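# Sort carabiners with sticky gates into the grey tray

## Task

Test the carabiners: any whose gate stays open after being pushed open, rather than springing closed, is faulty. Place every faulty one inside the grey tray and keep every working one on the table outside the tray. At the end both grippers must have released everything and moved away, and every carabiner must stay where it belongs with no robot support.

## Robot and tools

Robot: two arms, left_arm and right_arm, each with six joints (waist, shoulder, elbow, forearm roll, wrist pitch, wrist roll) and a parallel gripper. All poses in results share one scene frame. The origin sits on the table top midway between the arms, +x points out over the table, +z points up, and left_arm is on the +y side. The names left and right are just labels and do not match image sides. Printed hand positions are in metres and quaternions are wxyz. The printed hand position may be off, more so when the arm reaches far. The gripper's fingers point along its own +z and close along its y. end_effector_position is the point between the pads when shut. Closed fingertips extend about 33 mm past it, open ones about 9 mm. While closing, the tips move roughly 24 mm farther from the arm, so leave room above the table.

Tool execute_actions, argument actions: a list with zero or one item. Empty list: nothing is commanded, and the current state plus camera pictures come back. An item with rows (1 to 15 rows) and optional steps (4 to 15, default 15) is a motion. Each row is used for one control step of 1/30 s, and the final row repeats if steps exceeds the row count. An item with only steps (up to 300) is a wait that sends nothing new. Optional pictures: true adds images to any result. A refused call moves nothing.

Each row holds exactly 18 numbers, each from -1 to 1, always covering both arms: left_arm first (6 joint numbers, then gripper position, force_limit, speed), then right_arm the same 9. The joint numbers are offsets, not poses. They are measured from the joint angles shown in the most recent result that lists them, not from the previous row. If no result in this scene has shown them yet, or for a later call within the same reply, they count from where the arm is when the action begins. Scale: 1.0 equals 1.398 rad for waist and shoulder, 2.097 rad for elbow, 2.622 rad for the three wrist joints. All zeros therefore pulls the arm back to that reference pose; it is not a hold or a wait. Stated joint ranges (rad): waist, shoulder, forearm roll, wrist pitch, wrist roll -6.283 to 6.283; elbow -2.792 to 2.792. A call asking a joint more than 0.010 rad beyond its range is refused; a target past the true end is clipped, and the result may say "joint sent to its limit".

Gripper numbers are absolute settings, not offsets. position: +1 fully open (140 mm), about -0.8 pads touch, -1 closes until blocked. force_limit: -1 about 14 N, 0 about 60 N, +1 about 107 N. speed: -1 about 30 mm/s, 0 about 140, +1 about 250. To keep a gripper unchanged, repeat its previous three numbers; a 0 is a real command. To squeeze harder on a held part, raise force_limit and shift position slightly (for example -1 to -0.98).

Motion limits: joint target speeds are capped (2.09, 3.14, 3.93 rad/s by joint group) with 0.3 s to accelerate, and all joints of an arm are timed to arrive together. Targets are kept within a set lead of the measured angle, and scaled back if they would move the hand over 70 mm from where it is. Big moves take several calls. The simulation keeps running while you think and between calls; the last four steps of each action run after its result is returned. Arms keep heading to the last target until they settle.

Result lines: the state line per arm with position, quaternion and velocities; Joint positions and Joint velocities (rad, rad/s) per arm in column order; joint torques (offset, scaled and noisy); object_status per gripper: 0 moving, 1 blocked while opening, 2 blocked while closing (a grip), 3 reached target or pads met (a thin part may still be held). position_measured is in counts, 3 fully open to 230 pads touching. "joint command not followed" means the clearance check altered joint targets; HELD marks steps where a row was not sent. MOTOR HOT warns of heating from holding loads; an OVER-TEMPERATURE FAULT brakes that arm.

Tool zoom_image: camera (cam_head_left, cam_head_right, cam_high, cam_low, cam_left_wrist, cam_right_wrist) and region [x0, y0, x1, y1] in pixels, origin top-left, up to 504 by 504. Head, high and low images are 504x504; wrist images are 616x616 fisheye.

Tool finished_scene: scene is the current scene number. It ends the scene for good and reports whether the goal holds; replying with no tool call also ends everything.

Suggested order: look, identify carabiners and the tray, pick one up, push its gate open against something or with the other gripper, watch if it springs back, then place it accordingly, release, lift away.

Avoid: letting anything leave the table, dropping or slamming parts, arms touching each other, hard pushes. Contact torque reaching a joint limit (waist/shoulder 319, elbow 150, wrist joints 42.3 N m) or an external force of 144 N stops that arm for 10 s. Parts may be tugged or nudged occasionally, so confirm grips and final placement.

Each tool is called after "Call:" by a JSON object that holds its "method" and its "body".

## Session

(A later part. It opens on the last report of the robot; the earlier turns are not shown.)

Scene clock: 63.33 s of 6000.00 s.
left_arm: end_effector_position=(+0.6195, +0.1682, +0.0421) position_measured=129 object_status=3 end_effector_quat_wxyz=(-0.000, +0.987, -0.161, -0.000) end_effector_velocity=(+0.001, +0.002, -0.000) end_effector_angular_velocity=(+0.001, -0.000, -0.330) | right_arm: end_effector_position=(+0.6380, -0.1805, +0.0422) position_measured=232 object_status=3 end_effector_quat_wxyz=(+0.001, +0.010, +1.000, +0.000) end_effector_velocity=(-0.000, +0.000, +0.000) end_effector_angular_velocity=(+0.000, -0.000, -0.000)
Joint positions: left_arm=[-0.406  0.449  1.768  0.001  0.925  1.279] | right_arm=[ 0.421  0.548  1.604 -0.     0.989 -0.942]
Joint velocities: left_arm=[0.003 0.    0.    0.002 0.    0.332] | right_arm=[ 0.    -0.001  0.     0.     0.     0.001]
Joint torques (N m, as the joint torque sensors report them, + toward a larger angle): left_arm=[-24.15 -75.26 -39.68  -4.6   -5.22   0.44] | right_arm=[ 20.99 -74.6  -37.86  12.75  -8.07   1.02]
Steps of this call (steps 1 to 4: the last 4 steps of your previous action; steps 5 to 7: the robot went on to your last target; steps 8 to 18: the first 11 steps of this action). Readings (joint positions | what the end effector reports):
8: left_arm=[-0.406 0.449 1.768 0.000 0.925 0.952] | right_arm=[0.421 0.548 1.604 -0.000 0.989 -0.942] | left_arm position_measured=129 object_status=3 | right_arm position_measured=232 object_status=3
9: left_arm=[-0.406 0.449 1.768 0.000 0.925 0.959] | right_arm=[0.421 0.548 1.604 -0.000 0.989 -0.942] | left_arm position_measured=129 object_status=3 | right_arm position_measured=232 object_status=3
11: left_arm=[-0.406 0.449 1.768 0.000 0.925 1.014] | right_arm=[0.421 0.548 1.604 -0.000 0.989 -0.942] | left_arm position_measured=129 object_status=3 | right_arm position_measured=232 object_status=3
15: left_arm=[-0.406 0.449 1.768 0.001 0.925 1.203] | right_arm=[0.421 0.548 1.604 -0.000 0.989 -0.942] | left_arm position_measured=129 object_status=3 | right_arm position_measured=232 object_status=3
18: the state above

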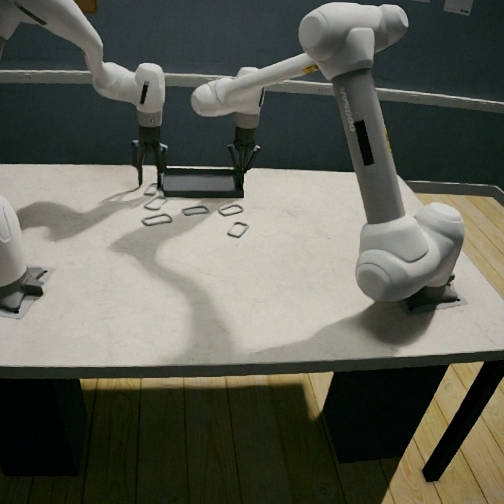

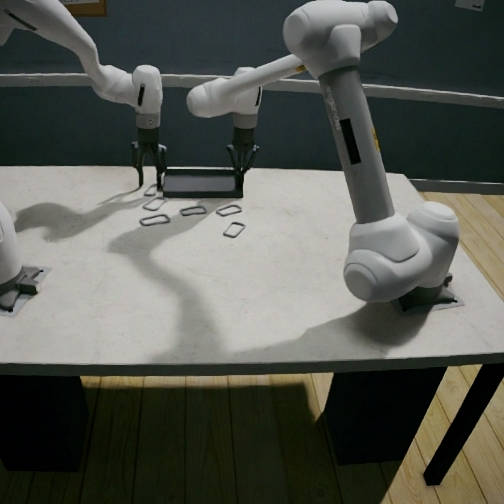

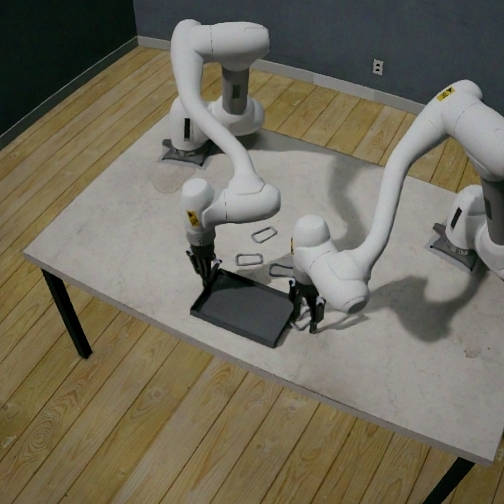

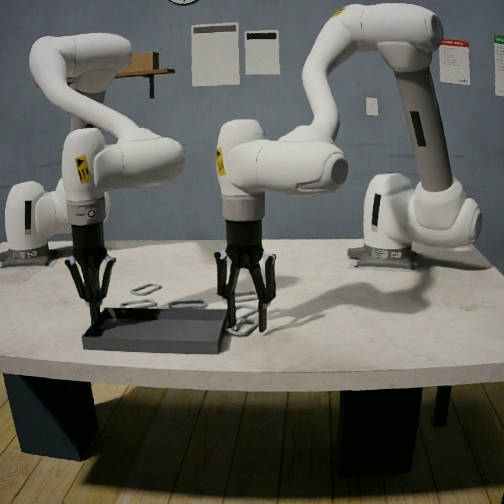

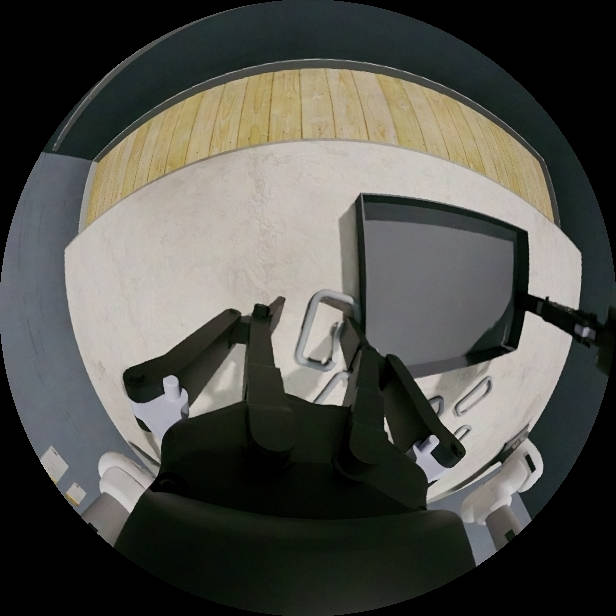

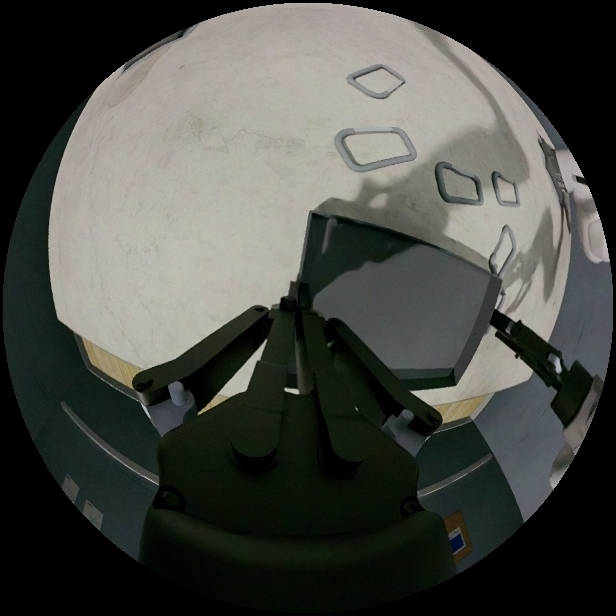

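Call:
{"method": "execute_actions", "body": {"actions": [{"rows":[[0.005,-0.0026,0.0027,0,-0.0008,0.0026,0,-0.3,0,0,0,0,0,0,0,-1,0,0],[0.011,-0.0056,0.006,0,-0.0017,0.0058,0,-0.3,0,0,0,0,0,0,0,-1,0,0],[0.011,-0.0056,0.006,0,-0.0017,0.0058,0,-0.3,0,0,0,0,0,0,0,-1,0,0],[0.011,-0.0056,0.006,0,-0.0017,0.0058,0,-0.3,0,0,0,0,0,0,0,-1,0,0],[0.011,-0.012,0.003,0,0.004,0.0058,0,-0.3,0,0,0,0,0,0,0,-1,0,0],[0.011,-0.018,0.0007,0,0.009,0.0058,0,-0.3,0,0,0,0,0,0,0,-1,0,0],[0.011,-0.024,-0.002,0,0.0143,0.0058,0,-0.3,0,0,0,0,0,0,0,-1,0,0]],"steps":15}], "pictures": true}}

Call:
{"method": "zoom_image", "body": {"camera": "cam_left_wrist", "region": [220,230,420,430]}}

Scene clock: 64.00 s of 6000.00 s.
left_arm: end_effector_position=(+0.6202, +0.1808, +0.0648) position_measured=129 object_status=3 end_effector_quat_wxyz=(-0.000, +0.987, -0.161, +0.000) end_effector_velocity=(-0.004, +0.005, +0.045) end_effector_angular_velocity=(+0.005, +0.007, -0.001) | right_arm: end_effector_position=(+0.6381, -0.1805, +0.0422) position_measured=232 object_status=3 end_effector_quat_wxyz=(+0.001, +0.010, +1.000, +0.000) end_effector_velocity=(+0.000, -0.001, -0.001) end_effector_angular_velocity=(-0.001, -0.000, +0.001)
Joint positions: left_arm=[-0.39   0.418  1.766  0.001  0.957  1.295] | right_arm=[ 0.421  0.548  1.604 -0.     0.988 -0.942]
Joint velocities: left_arm=[ 0.002 -0.048 -0.026 -0.     0.082  0.003] | right_arm=[-0.     0.001  0.    -0.002 -0.    -0.001]
Joint torques (N m, as the joint torque sensors report them, + toward a larger angle): left_arm=[ -2.23 -64.21 -28.11   3.75   0.33   0.16] | right_arm=[  2.23 -83.64 -29.55   3.33  -0.08  -0.13]
Steps of this call (steps 1 to 4: the last 4 steps of your previous action; steps 5 to 9: the robot went on to your last target; steps 10 to 20: the first 11 steps of this action). Readings (joint positions | what the end effector reports):
10: left_arm=[-0.405 0.449 1.768 0.001 0.925 1.293] | right_arm=[0.421 0.548 1.604 -0.000 0.989 -0.942] | left_arm position_measured=129 object_status=3 | right_arm position_measured=232 object_status=3
11: left_arm=[-0.404 0.448 1.769 0.000 0.925 1.293] | right_arm=[0.421 0.548 1.604 -0.000 0.989 -0.942] | left_arm position_measured=129 object_status=3 | right_arm position_measured=232 object_status=3
13: left_arm=[-0.397 0.444 1.775 -0.000 0.923 1.292] | right_arm=[0.421 0.548 1.604 0.001 0.988 -0.942] | left_arm position_measured=129 object_status=3 | right_arm position_measured=232 object_status=3
17: left_arm=[-0.391 0.430 1.772 0.000 0.939 1.294] | right_arm=[0.421 0.548 1.604 -0.000 0.988 -0.942] | left_arm position_measured=129 object_status=3 | right_arm position_measured=232 object_status=3
20: the state above

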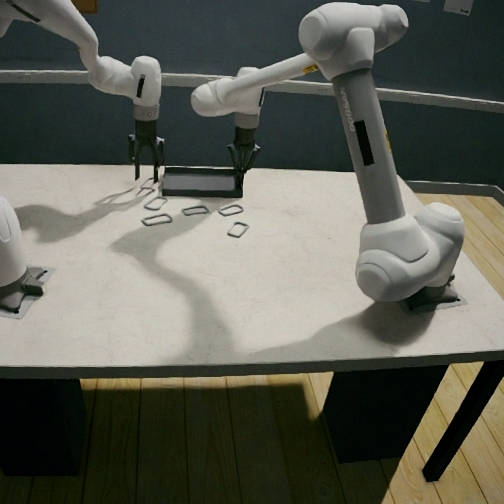

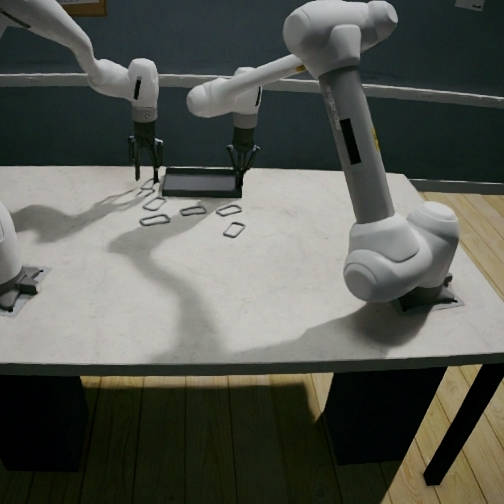

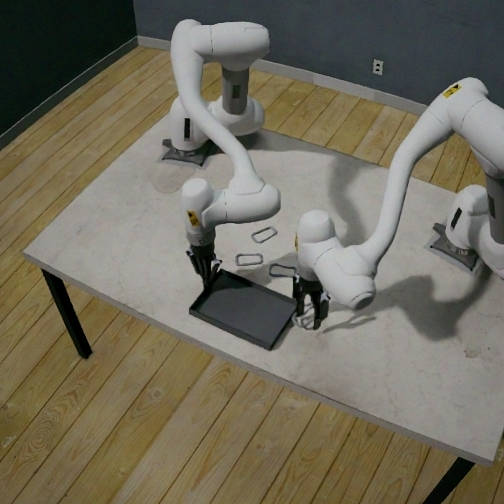

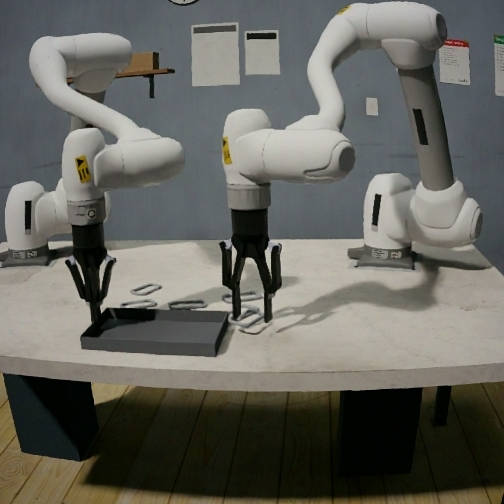

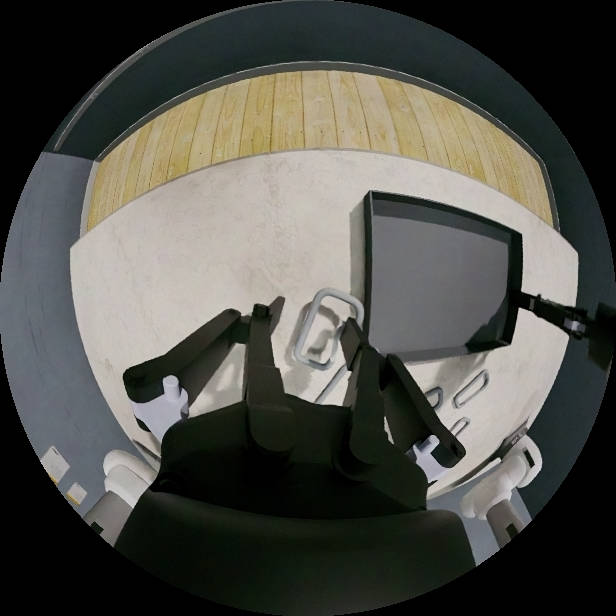

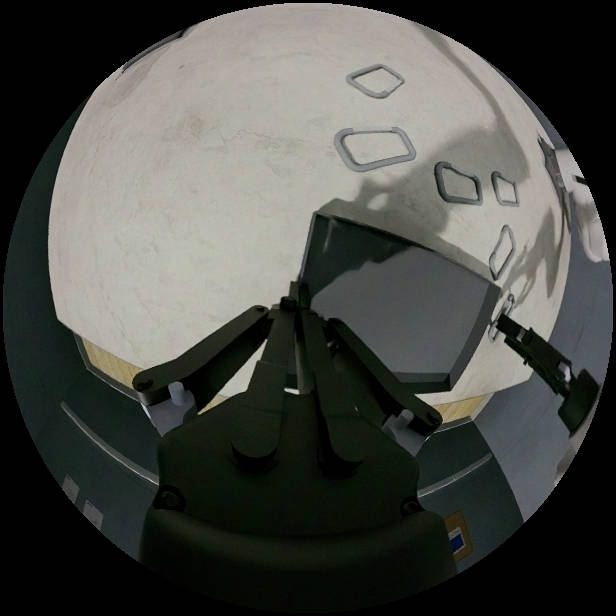

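Region (220, 230, 420, 430) of cam_left_wrist's 616x616 image, scaled by 2.520, with more detail than that image has.

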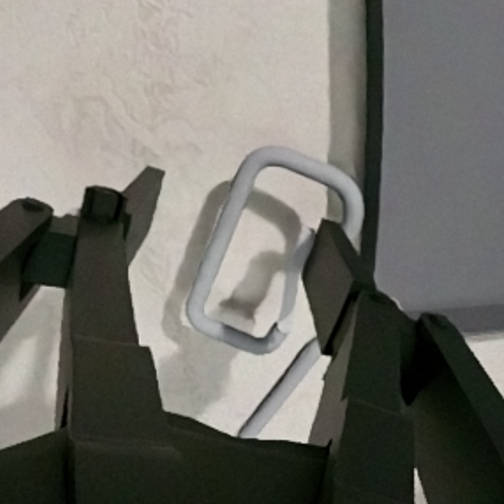

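Call:
{"method": "execute_actions", "body": {"actions": [{"rows":[[0.0134,-0.009,0.0062,0,0,0.14,0,-0.3,0,0,0,0,0,0,0,-1,0,0],[0.0134,-0.009,0.0062,0,0,0.14,0,-0.3,0,0,0,0,0,0,0,-1,0,0],[0.0134,-0.009,0.0062,0,0,0.14,0,-0.3,0,0,0,0,0,0,0,-1,0,0],[0.0134,-0.009,0.0062,0,0,0.14,0,-0.3,0,0,0,0,0,0,0,-1,0,0],[0.0134,-0.009,0.0062,0,0,0.14,0,-0.3,0,0,0,0,0,0,0,-1,0,0],[0.0134,-0.009,0.0062,0,0,0.14,0,-0.3,0,0,0,0,0,0,0,-1,0,0],[0.0134,-0.002,0.009,0,-0.006,0.14,0,-0.3,0,0,0,0,0,0,0,-1,0,0],[0.0134,0.005,0.012,0,-0.012,0.14,0,-0.3,0,0,0,0,0,0,0,-1,0,0],[0.0134,0.0115,0.015,0,-0.019,0.14,0,-0.3,0,0,0,0,0,0,0,-1,0,0]],"steps":15}], "pictures": true}}

Call:
{"method": "zoom_image", "body": {"camera": "cam_left_wrist", "region": [220,230,420,430]}}

Scene clock: 64.83 s of 6000.00 s.
left_arm: end_effector_position=(+0.6213, +0.1958, +0.0529) position_measured=129 object_status=3 end_effector_quat_wxyz=(-0.000, +0.945, -0.326, +0.001) end_effector_velocity=(+0.016, -0.004, -0.250) end_effector_angular_velocity=(-0.008, -0.012, -0.211) | right_arm: end_effector_position=(+0.6380, -0.1805, +0.0422) position_measured=232 object_status=3 end_effector_quat_wxyz=(+0.001, +0.010, +1.000, +0.000) end_effector_velocity=(-0.000, -0.000, -0.001) end_effector_angular_velocity=(-0.001, +0.001, -0.000)
Joint positions: left_arm=[-0.372  0.42   1.789  0.001  0.931  1.654] | right_arm=[ 0.421  0.548  1.604 -0.     0.989 -0.942]
Joint velocities: left_arm=[ 0.008  0.262  0.148 -0.    -0.424  0.219] | right_arm=[-0.     0.001  0.001  0.     0.     0.   ]
Joint torques (N m, as the joint torque sensors report them, + toward a larger angle): left_arm=[ -8.94 -49.16 -25.38   3.43   0.54   0.17] | right_arm=[  2.07 -82.62 -27.81   3.47   0.29  -0.29]
Steps of this call (steps 1 to 4: the last 4 steps of your previous action; steps 5 to 14: the robot went on to your last target; steps 15 to 25: the first 11 steps of this action). Readings (joint positions | what the end effector reports):
15: left_arm=[-0.390 0.415 1.764 0.001 0.963 1.295] | right_arm=[0.421 0.548 1.604 -0.000 0.989 -0.942] | left_arm position_measured=129 object_status=3 | right_arm position_measured=232 object_status=3
16: left_arm=[-0.390 0.415 1.764 0.001 0.963 1.302] | right_arm=[0.421 0.548 1.604 -0.000 0.989 -0.942] | left_arm position_measured=129 object_status=3 | right_arm position_measured=232 object_status=3
18: left_arm=[-0.387 0.414 1.767 0.001 0.963 1.358] | right_arm=[0.421 0.548 1.604 -0.000 0.989 -0.942] | left_arm position_measured=129 object_status=3 | right_arm position_measured=232 object_status=3
22: left_arm=[-0.376 0.408 1.776 0.001 0.958 1.579] | right_arm=[0.421 0.548 1.604 -0.000 0.989 -0.942] | left_arm position_measured=129 object_status=3 | right_arm position_measured=232 object_status=3
25: the state above

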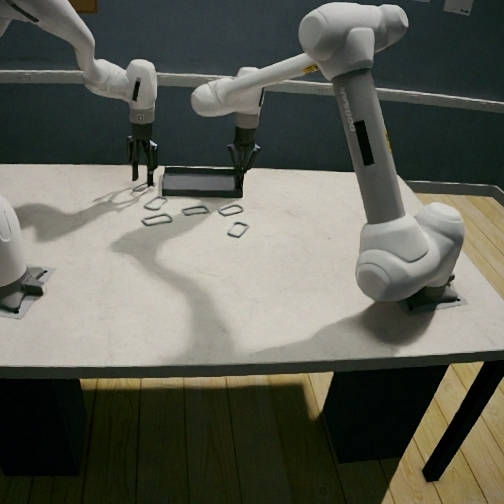

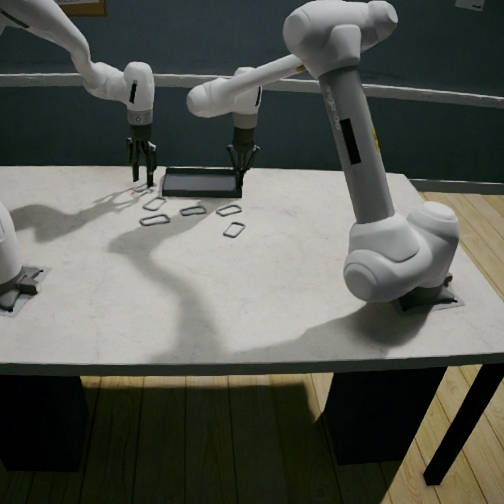

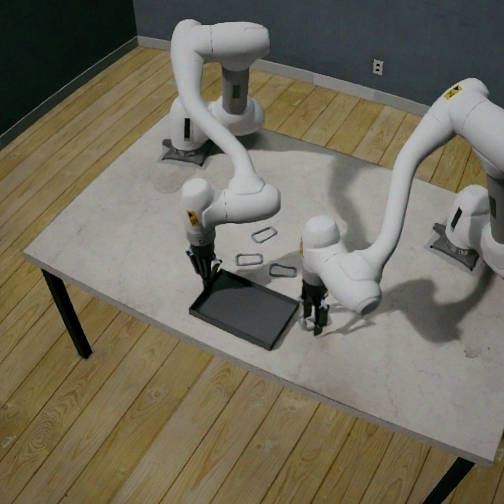

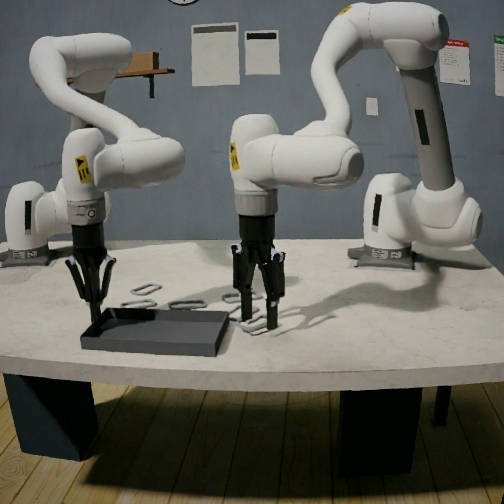

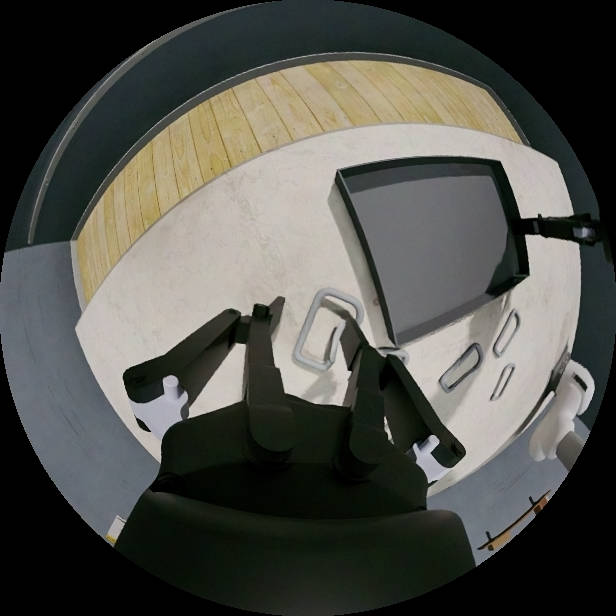

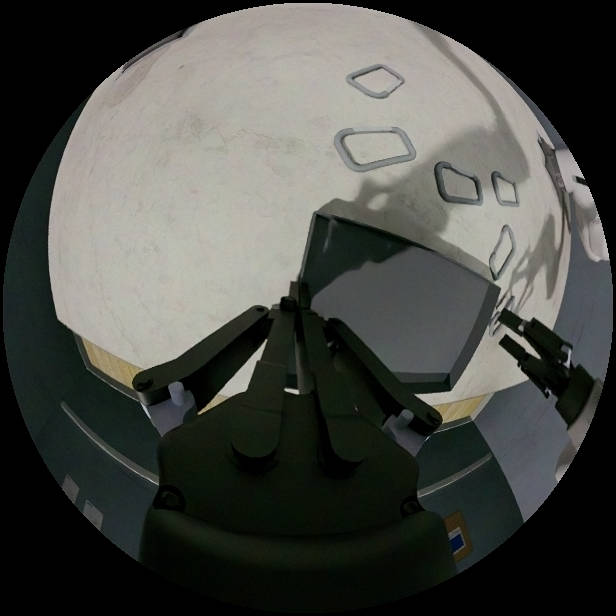

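Region (220, 230, 420, 430) of cam_left_wrist's 616x616 image, scaled by 2.520, with more detail than that image has.

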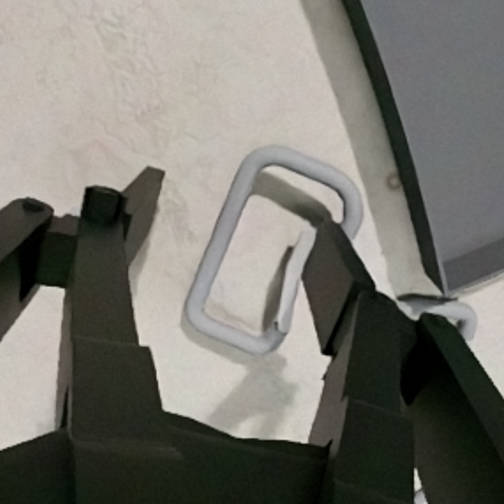

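Call:
{"method": "execute_actions", "body": {"actions": [{"rows":[[0,0,0,0,0,0,0,-0.3,0,0,0,0,0,0,0,-1,0,0]],"steps":6}], "pictures": false}}

Scene clock: 65.07 s of 6000.00 s.
left_arm: end_effector_position=(+0.6220, +0.1955, +0.0418) position_measured=129 object_status=3 end_effector_quat_wxyz=(+0.000, +0.944, -0.329, +0.001) end_effector_velocity=(-0.015, +0.009, +0.094) end_effector_angular_velocity=(+0.025, +0.039, +0.051) | right_arm: end_effector_position=(+0.6381, -0.1805, +0.0422) position_measured=232 object_status=3 end_effector_quat_wxyz=(+0.001, +0.010, +1.000, +0.000) end_effector_velocity=(+0.000, -0.000, -0.000) end_effector_angular_velocity=(-0.001, -0.001, +0.000)
Joint positions: left_arm=[-0.372  0.432  1.796  0.001  0.911  1.661] | right_arm=[ 0.421  0.548  1.604 -0.     0.988 -0.942]
Joint velocities: left_arm=[-0.    -0.099 -0.057 -0.001  0.201 -0.05 ] | right_arm=[-0.     0.    -0.    -0.001 -0.     0.   ]
Joint torques (N m, as the joint torque sensors report them, + toward a larger angle): left_arm=[   2.34 -107.56  -42.81    5.45    0.38   -0.49] | right_arm=[  1.36 -82.88 -29.37   3.59  -0.47  -0.18]
Steps of this call (steps 1 to 4: the last 4 steps of your previous action; step 5: the robot went on to your last target; steps 6 to 7: the first 2 steps of this action). Readings (joint positions | what the end effector reports):
6: left_arm=[-0.372 0.434 1.797 0.001 0.908 1.661] | right_arm=[0.421 0.548 1.604 -0.000 0.988 -0.942] | left_arm position_measured=129 object_status=3 | right_arm position_measured=232 object_status=3
7: the state above

Now push −y .02.

Call:
{"method": "execute_actions", "body": {"actions": [{"rows":[[0,-0.002,-0.001,0,0.002,0,0,-0.3,0,0,0,0,0,0,0,-1,0,0],[0,-0.002,-0.001,0,0.002,0,0,-0.3,0,0,0,0,0,0,0,-1,0,0],[0,-0.002,-0.001,0,0.002,0,0,-0.3,0,0,0,0,0,0,0,-1,0,0],[-0.005,0.0006,-0.0037,0,0.0028,-0.0027,0,-0.3,0,0,0,0,0,0,0,-1,0,0],[-0.011,0.0036,-0.007,0,0.0037,-0.0058,0,-0.3,0,0,0,0,0,0,0,-1,0,0],[-0.018,0.0072,-0.0106,0,0.0048,-0.0094,0,-0.3,0,0,0,0,0,0,0,-1,0,0]],"steps":15}], "pictures": true}}

Call:
{"method": "zoom_image", "body": {"camera": "cam_left_wrist", "region": [220,230,420,430]}}

Scene clock: 65.60 s of 6000.00 s.
left_arm: end_effector_position=(+0.6209, +0.1765, +0.0446) position_measured=129 object_status=3 end_effector_quat_wxyz=(+0.000, +0.944, -0.329, +0.001) end_effector_velocity=(-0.002, -0.022, -0.002) end_effector_angular_velocity=(+0.002, +0.004, +0.002) | right_arm: end_effector_position=(+0.6381, -0.1805, +0.0422) position_measured=232 object_status=3 end_effector_quat_wxyz=(+0.001, +0.010, +1.000, +0.000) end_effector_velocity=(+0.000, +0.000, +0.002) end_effector_angular_velocity=(+0.001, -0.002, +0.000)
Joint positions: left_arm=[-0.395  0.441  1.775  0.001  0.923  1.638] | right_arm=[ 0.421  0.548  1.604 -0.     0.988 -0.942]
Joint velocities: left_arm=[-0.028  0.017 -0.022 -0.001  0.01  -0.03 ] | right_arm=[ 0.    -0.002 -0.    -0.     0.     0.   ]
Joint torques (N m, as the joint torque sensors report them, + toward a larger angle): left_arm=[  0.14 -76.88 -31.91   4.41   0.24   0.03] | right_arm=[  1.78 -81.61 -28.2    3.69  -0.2   -0.31]
Steps of this call (steps 1 to 4: the last 4 steps of your previous action; step 5: the robot went on to your last target; steps 6 to 16: the first 11 steps of this action). Readings (joint positions | what the end effector reports):
6: left_arm=[-0.372 0.421 1.789 0.001 0.930 1.654] | right_arm=[0.421 0.548 1.604 -0.000 0.988 -0.942] | left_arm position_measured=129 object_status=3 | right_arm position_measured=232 object_status=3
7: left_arm=[-0.372 0.422 1.790 0.001 0.928 1.655] | right_arm=[0.421 0.548 1.604 -0.000 0.988 -0.942] | left_arm position_measured=129 object_status=3 | right_arm position_measured=232 object_status=3
9: left_arm=[-0.372 0.427 1.792 0.001 0.922 1.658] | right_arm=[0.421 0.548 1.604 -0.000 0.988 -0.942] | left_arm position_measured=129 object_status=3 | right_arm position_measured=232 object_status=3
13: left_arm=[-0.387 0.437 1.781 0.001 0.921 1.645] | right_arm=[0.421 0.548 1.604 -0.000 0.988 -0.942] | left_arm position_measured=129 object_status=3 | right_arm position_measured=232 object_status=3
16: the state above

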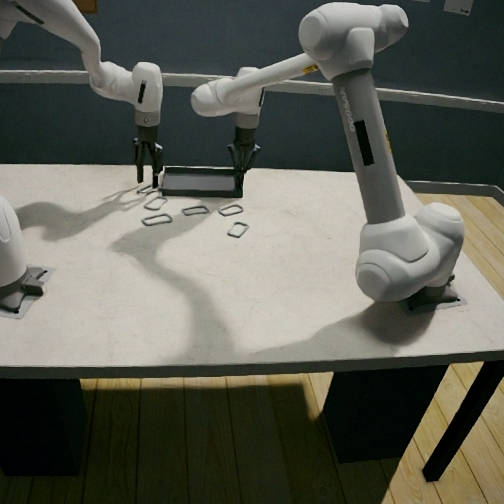

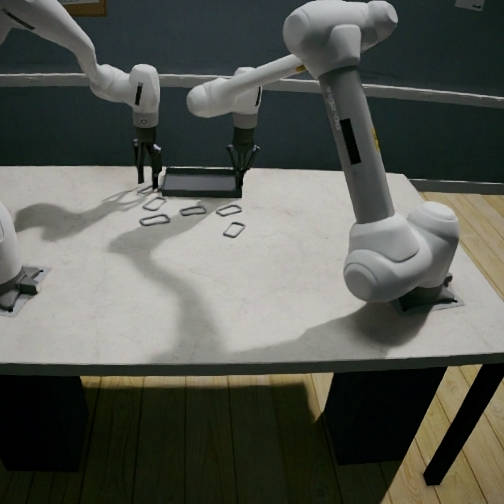

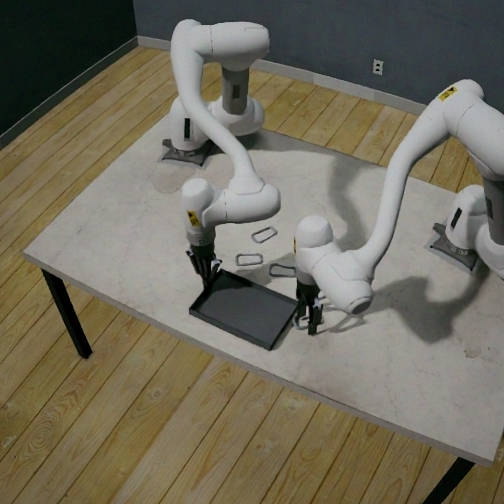

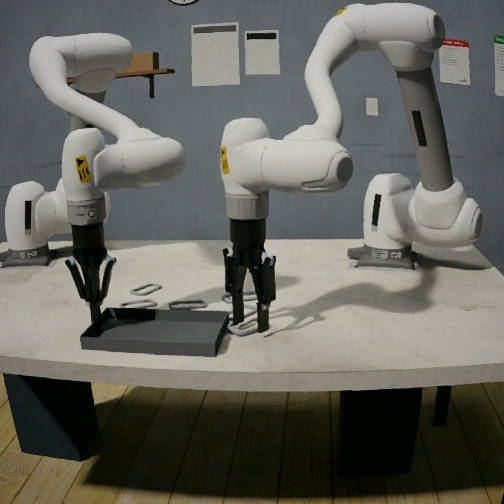

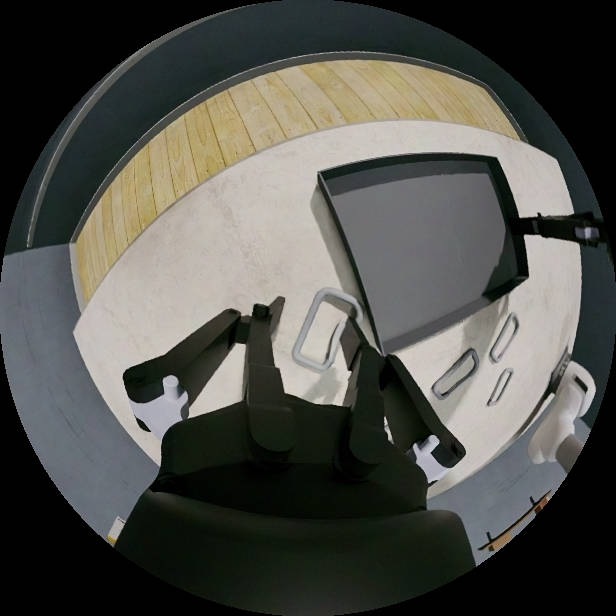

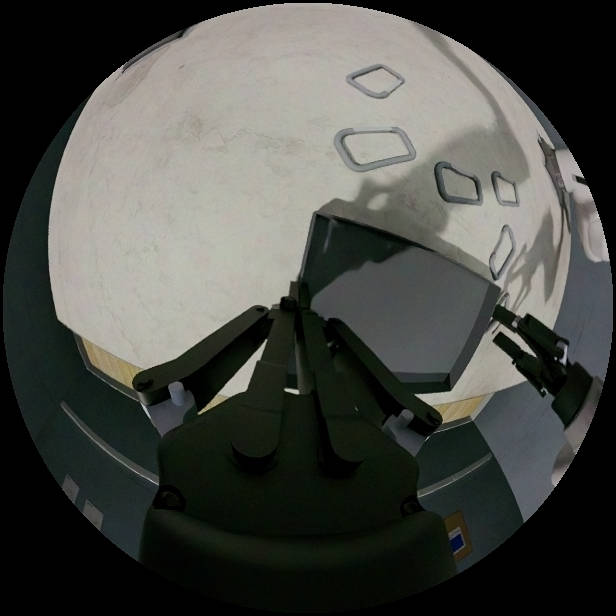

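Region (220, 230, 420, 430) of cam_left_wrist's 616x616 image, scaled by 2.520, with more detail than that image has.

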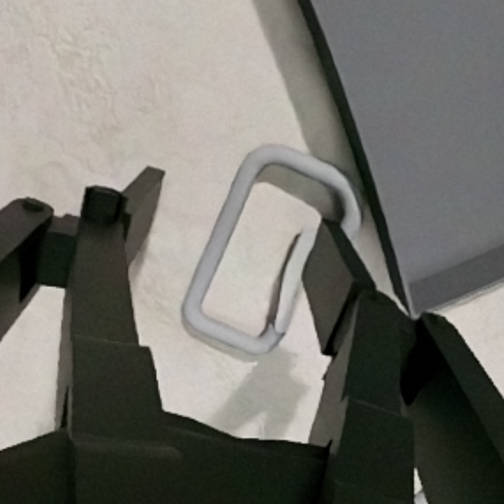

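Push another .010.

Call:
{"method": "execute_actions", "body": {"actions": [{"rows":[[-0.003,0.0015,-0.0016,0,0.0005,-0.0016,0,-0.3,0,0,0,0,0,0,0,-1,0,0],[-0.007,0.0035,-0.0037,0,0.0011,-0.0037,0,-0.3,0,0,0,0,0,0,0,-1,0,0],[-0.011,0.0056,-0.006,0,0.0017,-0.0058,0,-0.3,0,0,0,0,0,0,0,-1,0,0]],"steps":15}], "pictures": true}}

Call:
{"method": "zoom_image", "body": {"camera": "cam_left_wrist", "region": [220,230,420,430]}}

Scene clock: 66.27 s of 6000.00 s.
left_arm: end_effector_position=(+0.6199, +0.1644, +0.0446) position_measured=129 object_status=3 end_effector_quat_wxyz=(-0.000, +0.944, -0.329, +0.001) end_effector_velocity=(+0.001, -0.004, +0.001) end_effector_angular_velocity=(-0.003, -0.002, -0.001) | right_arm: end_effector_position=(+0.6381, -0.1809, +0.0421) position_measured=232 object_status=3 end_effector_quat_wxyz=(+0.001, +0.010, +1.000, -0.000) end_effector_velocity=(-0.001, +0.000, -0.000) end_effector_angular_velocity=(+0.002, +0.002, -0.002)
Joint positions: left_arm=[-0.41   0.448  1.763  0.001  0.928  1.623] | right_arm=[ 0.421  0.548  1.604 -0.001  0.989 -0.942]
Joint velocities: left_arm=[-0.004  0.001 -0.004 -0.001 -0.    -0.003] | right_arm=[-0.    -0.     0.001  0.003 -0.    -0.   ]
Joint torques (N m, as the joint torque sensors report them, + toward a larger angle): left_arm=[-37.1  -77.04 -63.45 -11.3  -16.96  -0.88] | right_arm=[ 48.6  -67.93 -39.52  21.47 -11.42  -0.69]
Steps of this call (steps 1 to 4: the last 4 steps of your previous action; steps 5 to 9: the robot went on to your last target; steps 10 to 20: the first 11 steps of this action). Readings (joint positions | what the end effector reports):
10: left_arm=[-0.397 0.442 1.773 0.001 0.924 1.636] | right_arm=[0.421 0.548 1.604 -0.000 0.988 -0.942] | left_arm position_measured=129 object_status=3 | right_arm position_measured=232 object_status=3
11: left_arm=[-0.397 0.442 1.773 0.001 0.924 1.636] | right_arm=[0.421 0.548 1.604 -0.000 0.988 -0.942] | left_arm position_measured=129 object_status=3 | right_arm position_measured=232 object_status=3
13: left_arm=[-0.402 0.445 1.769 0.001 0.926 1.631] | right_arm=[0.421 0.548 1.604 -0.000 0.988 -0.942] | left_arm position_measured=129 object_status=3 | right_arm position_measured=232 object_status=3
17: left_arm=[-0.409 0.448 1.764 0.001 0.928 1.624] | right_arm=[0.421 0.548 1.604 -0.001 0.989 -0.942] | left_arm position_measured=129 object_status=3 | right_arm position_measured=232 object_status=3
20: the state above

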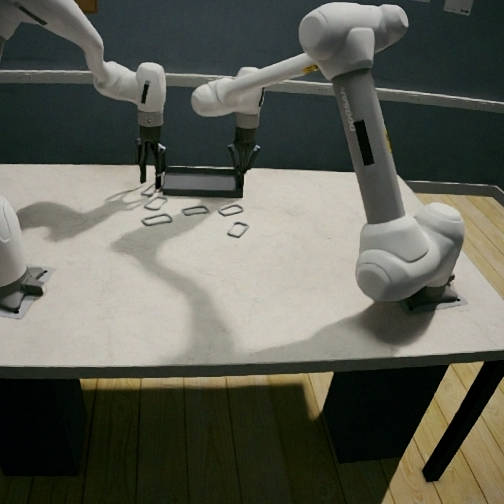

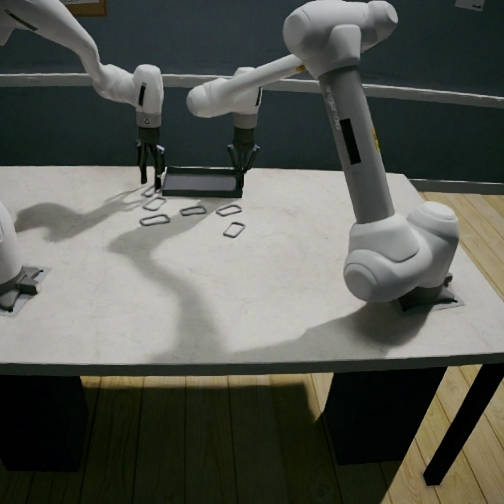

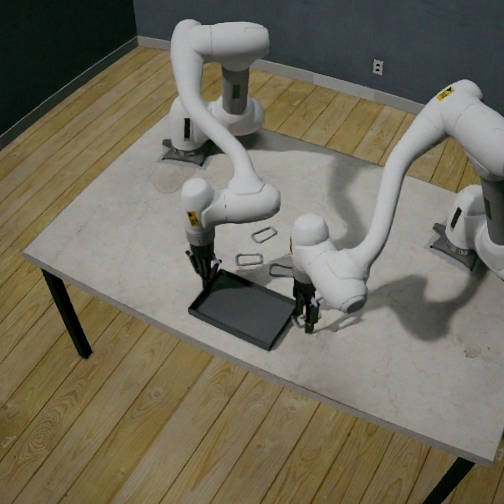

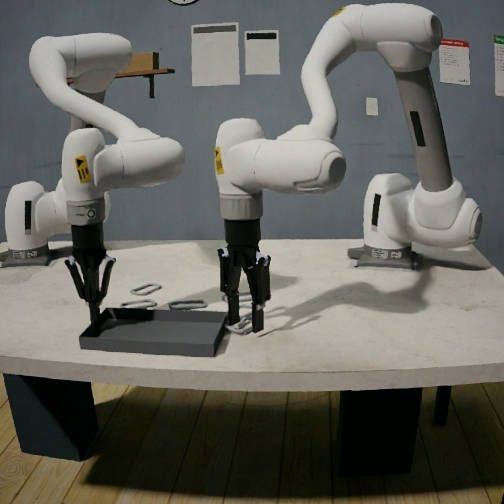

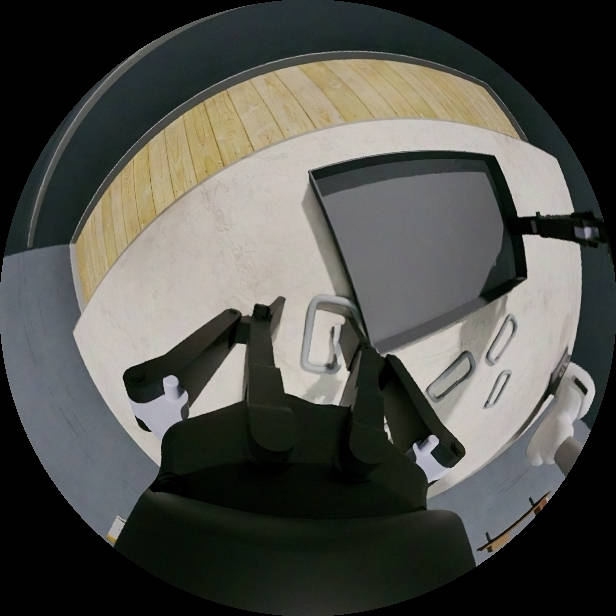

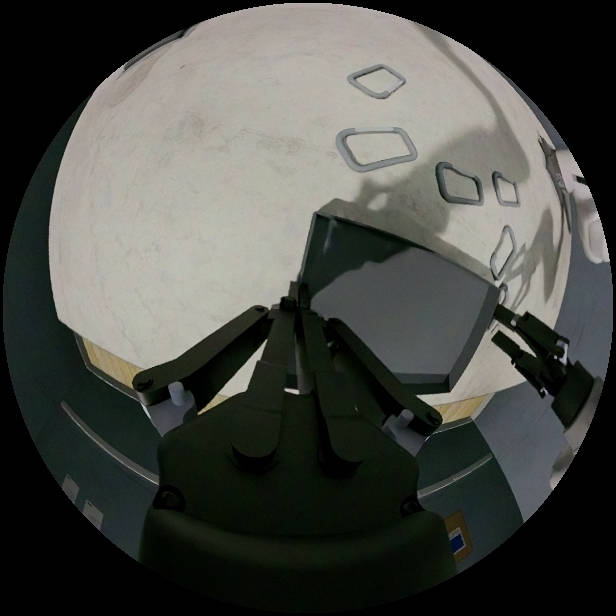

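Region (220, 230, 420, 430) of cam_left_wrist's 616x616 image, scaled by 2.520, with more detail than that image has.

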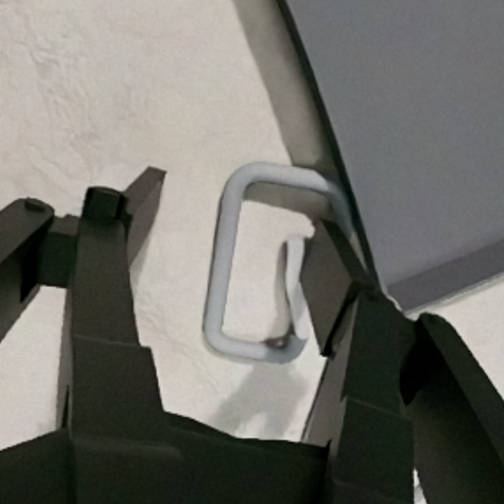

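Call:
{"method": "execute_actions", "body": {"actions": [{"rows":[[0.005,-0.0026,0.0027,0,-0.0008,0.0026,0,-0.3,0,0,0,0,0,0,0,-1,0,0],[0.011,-0.0056,0.006,0,-0.0017,0.0058,0,-0.3,0,0,0,0,0,0,0,-1,0,0],[0.011,-0.0056,0.006,0,-0.0017,0.0058,0,-0.3,0,0,0,0,0,0,0,-1,0,0],[0.011,-0.0056,0.006,0,-0.0017,0.0058,0,-0.3,0,0,0,0,0,0,0,-1,0,0],[0.011,-0.012,0.003,0,0.004,0.0058,0,-0.3,0,0,0,0,0,0,0,-1,0,0],[0.011,-0.018,0.0007,0,0.009,0.0058,0,-0.3,0,0,0,0,0,0,0,-1,0,0],[0.011,-0.024,-0.002,0,0.0143,0.0058,0,-0.3,0,0,0,0,0,0,0,-1,0,0]],"steps":15}], "pictures": true}}

Call:
{"method": "zoom_image", "body": {"camera": "cam_left_wrist", "region": [220,230,420,430]}}

Call:
{"method": "zoom_image", "body": {"camera": "cam_low", "region": [200,270,300,350]}}

Scene clock: 66.93 s of 6000.00 s.
left_arm: end_effector_position=(+0.6206, +0.1769, +0.0673) position_measured=129 object_status=3 end_effector_quat_wxyz=(-0.000, +0.944, -0.329, +0.001) end_effector_velocity=(-0.005, +0.007, +0.046) end_effector_angular_velocity=(+0.006, +0.009, +0.001) | right_arm: end_effector_position=(+0.6382, -0.1807, +0.0422) position_measured=232 object_status=3 end_effector_quat_wxyz=(+0.001, +0.010, +1.000, +0.000) end_effector_velocity=(-0.000, -0.001, +0.000) end_effector_angular_velocity=(-0.002, -0.000, +0.003)
Joint positions: left_arm=[-0.395  0.418  1.761  0.001  0.96   1.638] | right_arm=[ 0.421  0.548  1.603 -0.001  0.989 -0.942]
Joint velocities: left_arm=[ 0.004 -0.048 -0.025 -0.     0.085  0.003] | right_arm=[ 0.    -0.001  0.001 -0.002  0.001 -0.001]
Joint torques (N m, as the joint torque sensors report them, + toward a larger angle): left_arm=[ -1.79 -65.69 -28.48   4.    -0.17   0.19] | right_arm=[  2.03 -87.11 -30.47   3.21   0.15  -0.22]
Steps of this call (steps 1 to 4: the last 4 steps of your previous action; steps 5 to 9: the robot went on to your last target; steps 10 to 20: the first 11 steps of this action). Readings (joint positions | what the end effector reports):
10: left_arm=[-0.410 0.449 1.762 0.001 0.928 1.623] | right_arm=[0.421 0.548 1.604 -0.000 0.988 -0.942] | left_arm position_measured=129 object_status=3 | right_arm position_measured=232 object_status=3
11: left_arm=[-0.409 0.448 1.764 0.001 0.927 1.624] | right_arm=[0.421 0.548 1.604 -0.000 0.988 -0.942] | left_arm position_measured=129 object_status=3 | right_arm position_measured=232 object_status=3
13: left_arm=[-0.402 0.444 1.769 -0.000 0.924 1.631] | right_arm=[0.421 0.548 1.603 0.001 0.988 -0.942] | left_arm position_measured=129 object_status=3 | right_arm position_measured=232 object_status=3
17: left_arm=[-0.396 0.430 1.767 0.001 0.941 1.637] | right_arm=[0.421 0.548 1.603 -0.000 0.988 -0.942] | left_arm position_measured=129 object_status=3 | right_arm position_measured=232 object_status=3
20: the state above

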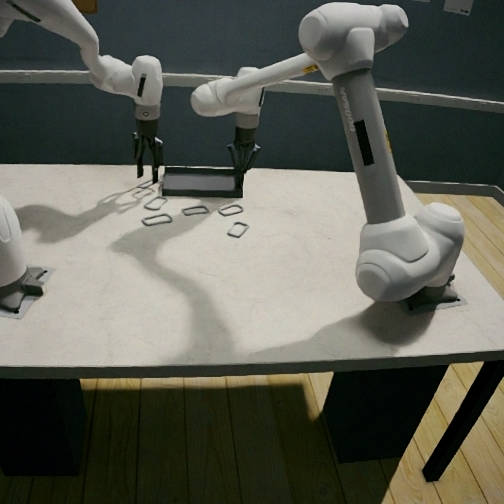

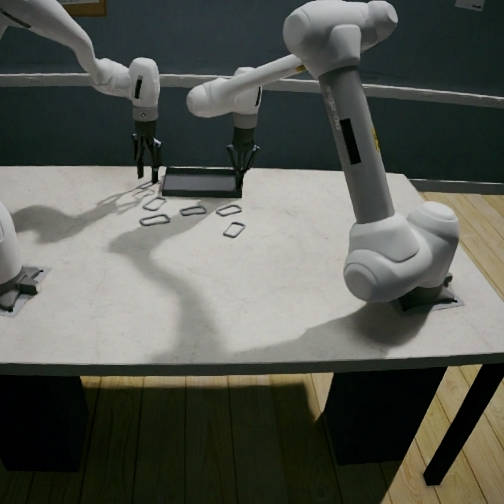

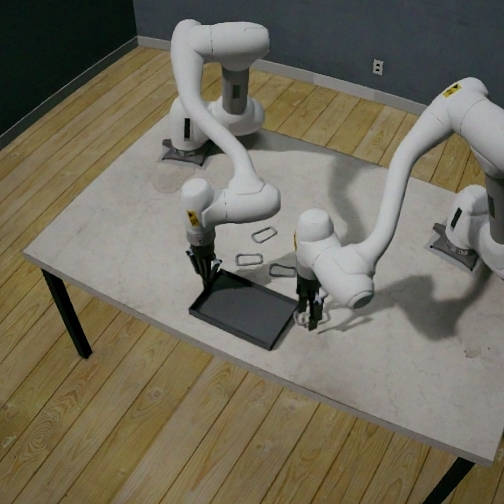

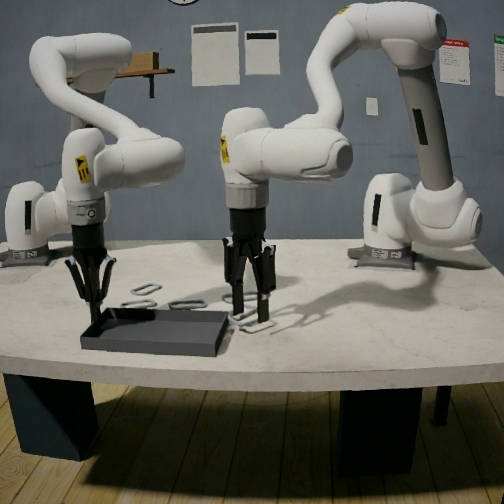

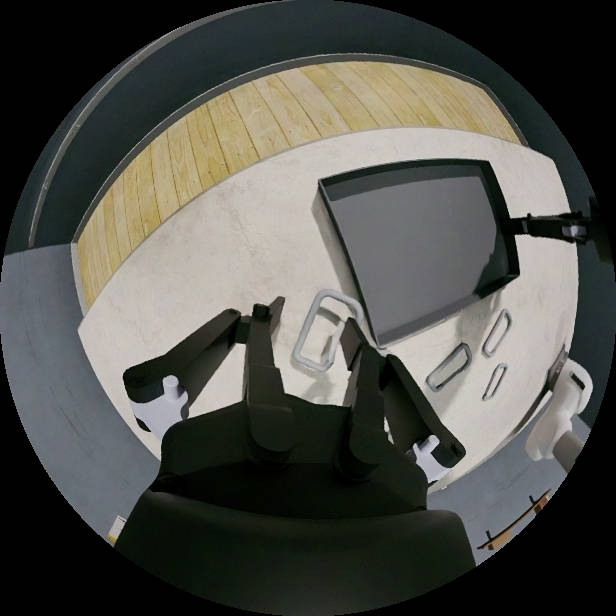

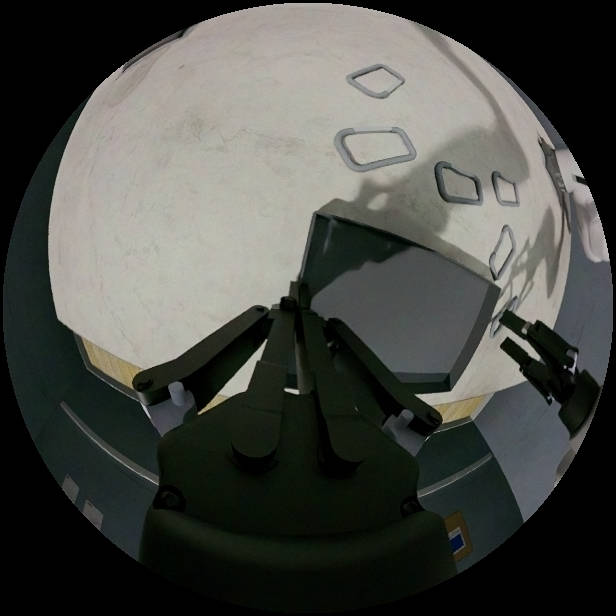

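Region (220, 230, 420, 430) of cam_left_wrist's 616x616 image, scaled by 2.520, with more detail than that image has.

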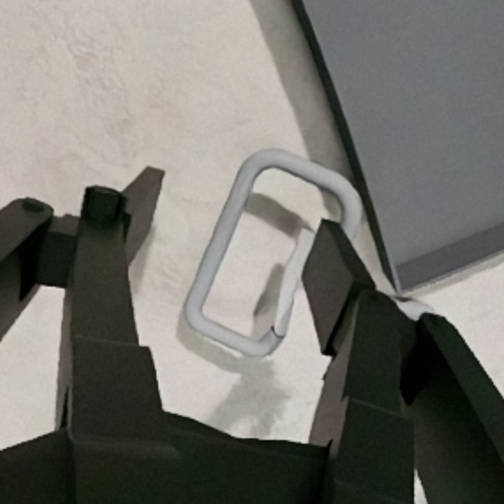

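Region (200, 270, 300, 350) of cam_low's 504x504 image, scaled by 5.040, with more detail than that image has; it fills the top 403 rows of this view, and the rest is white.

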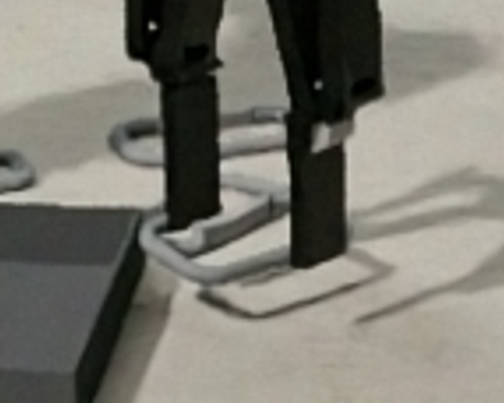

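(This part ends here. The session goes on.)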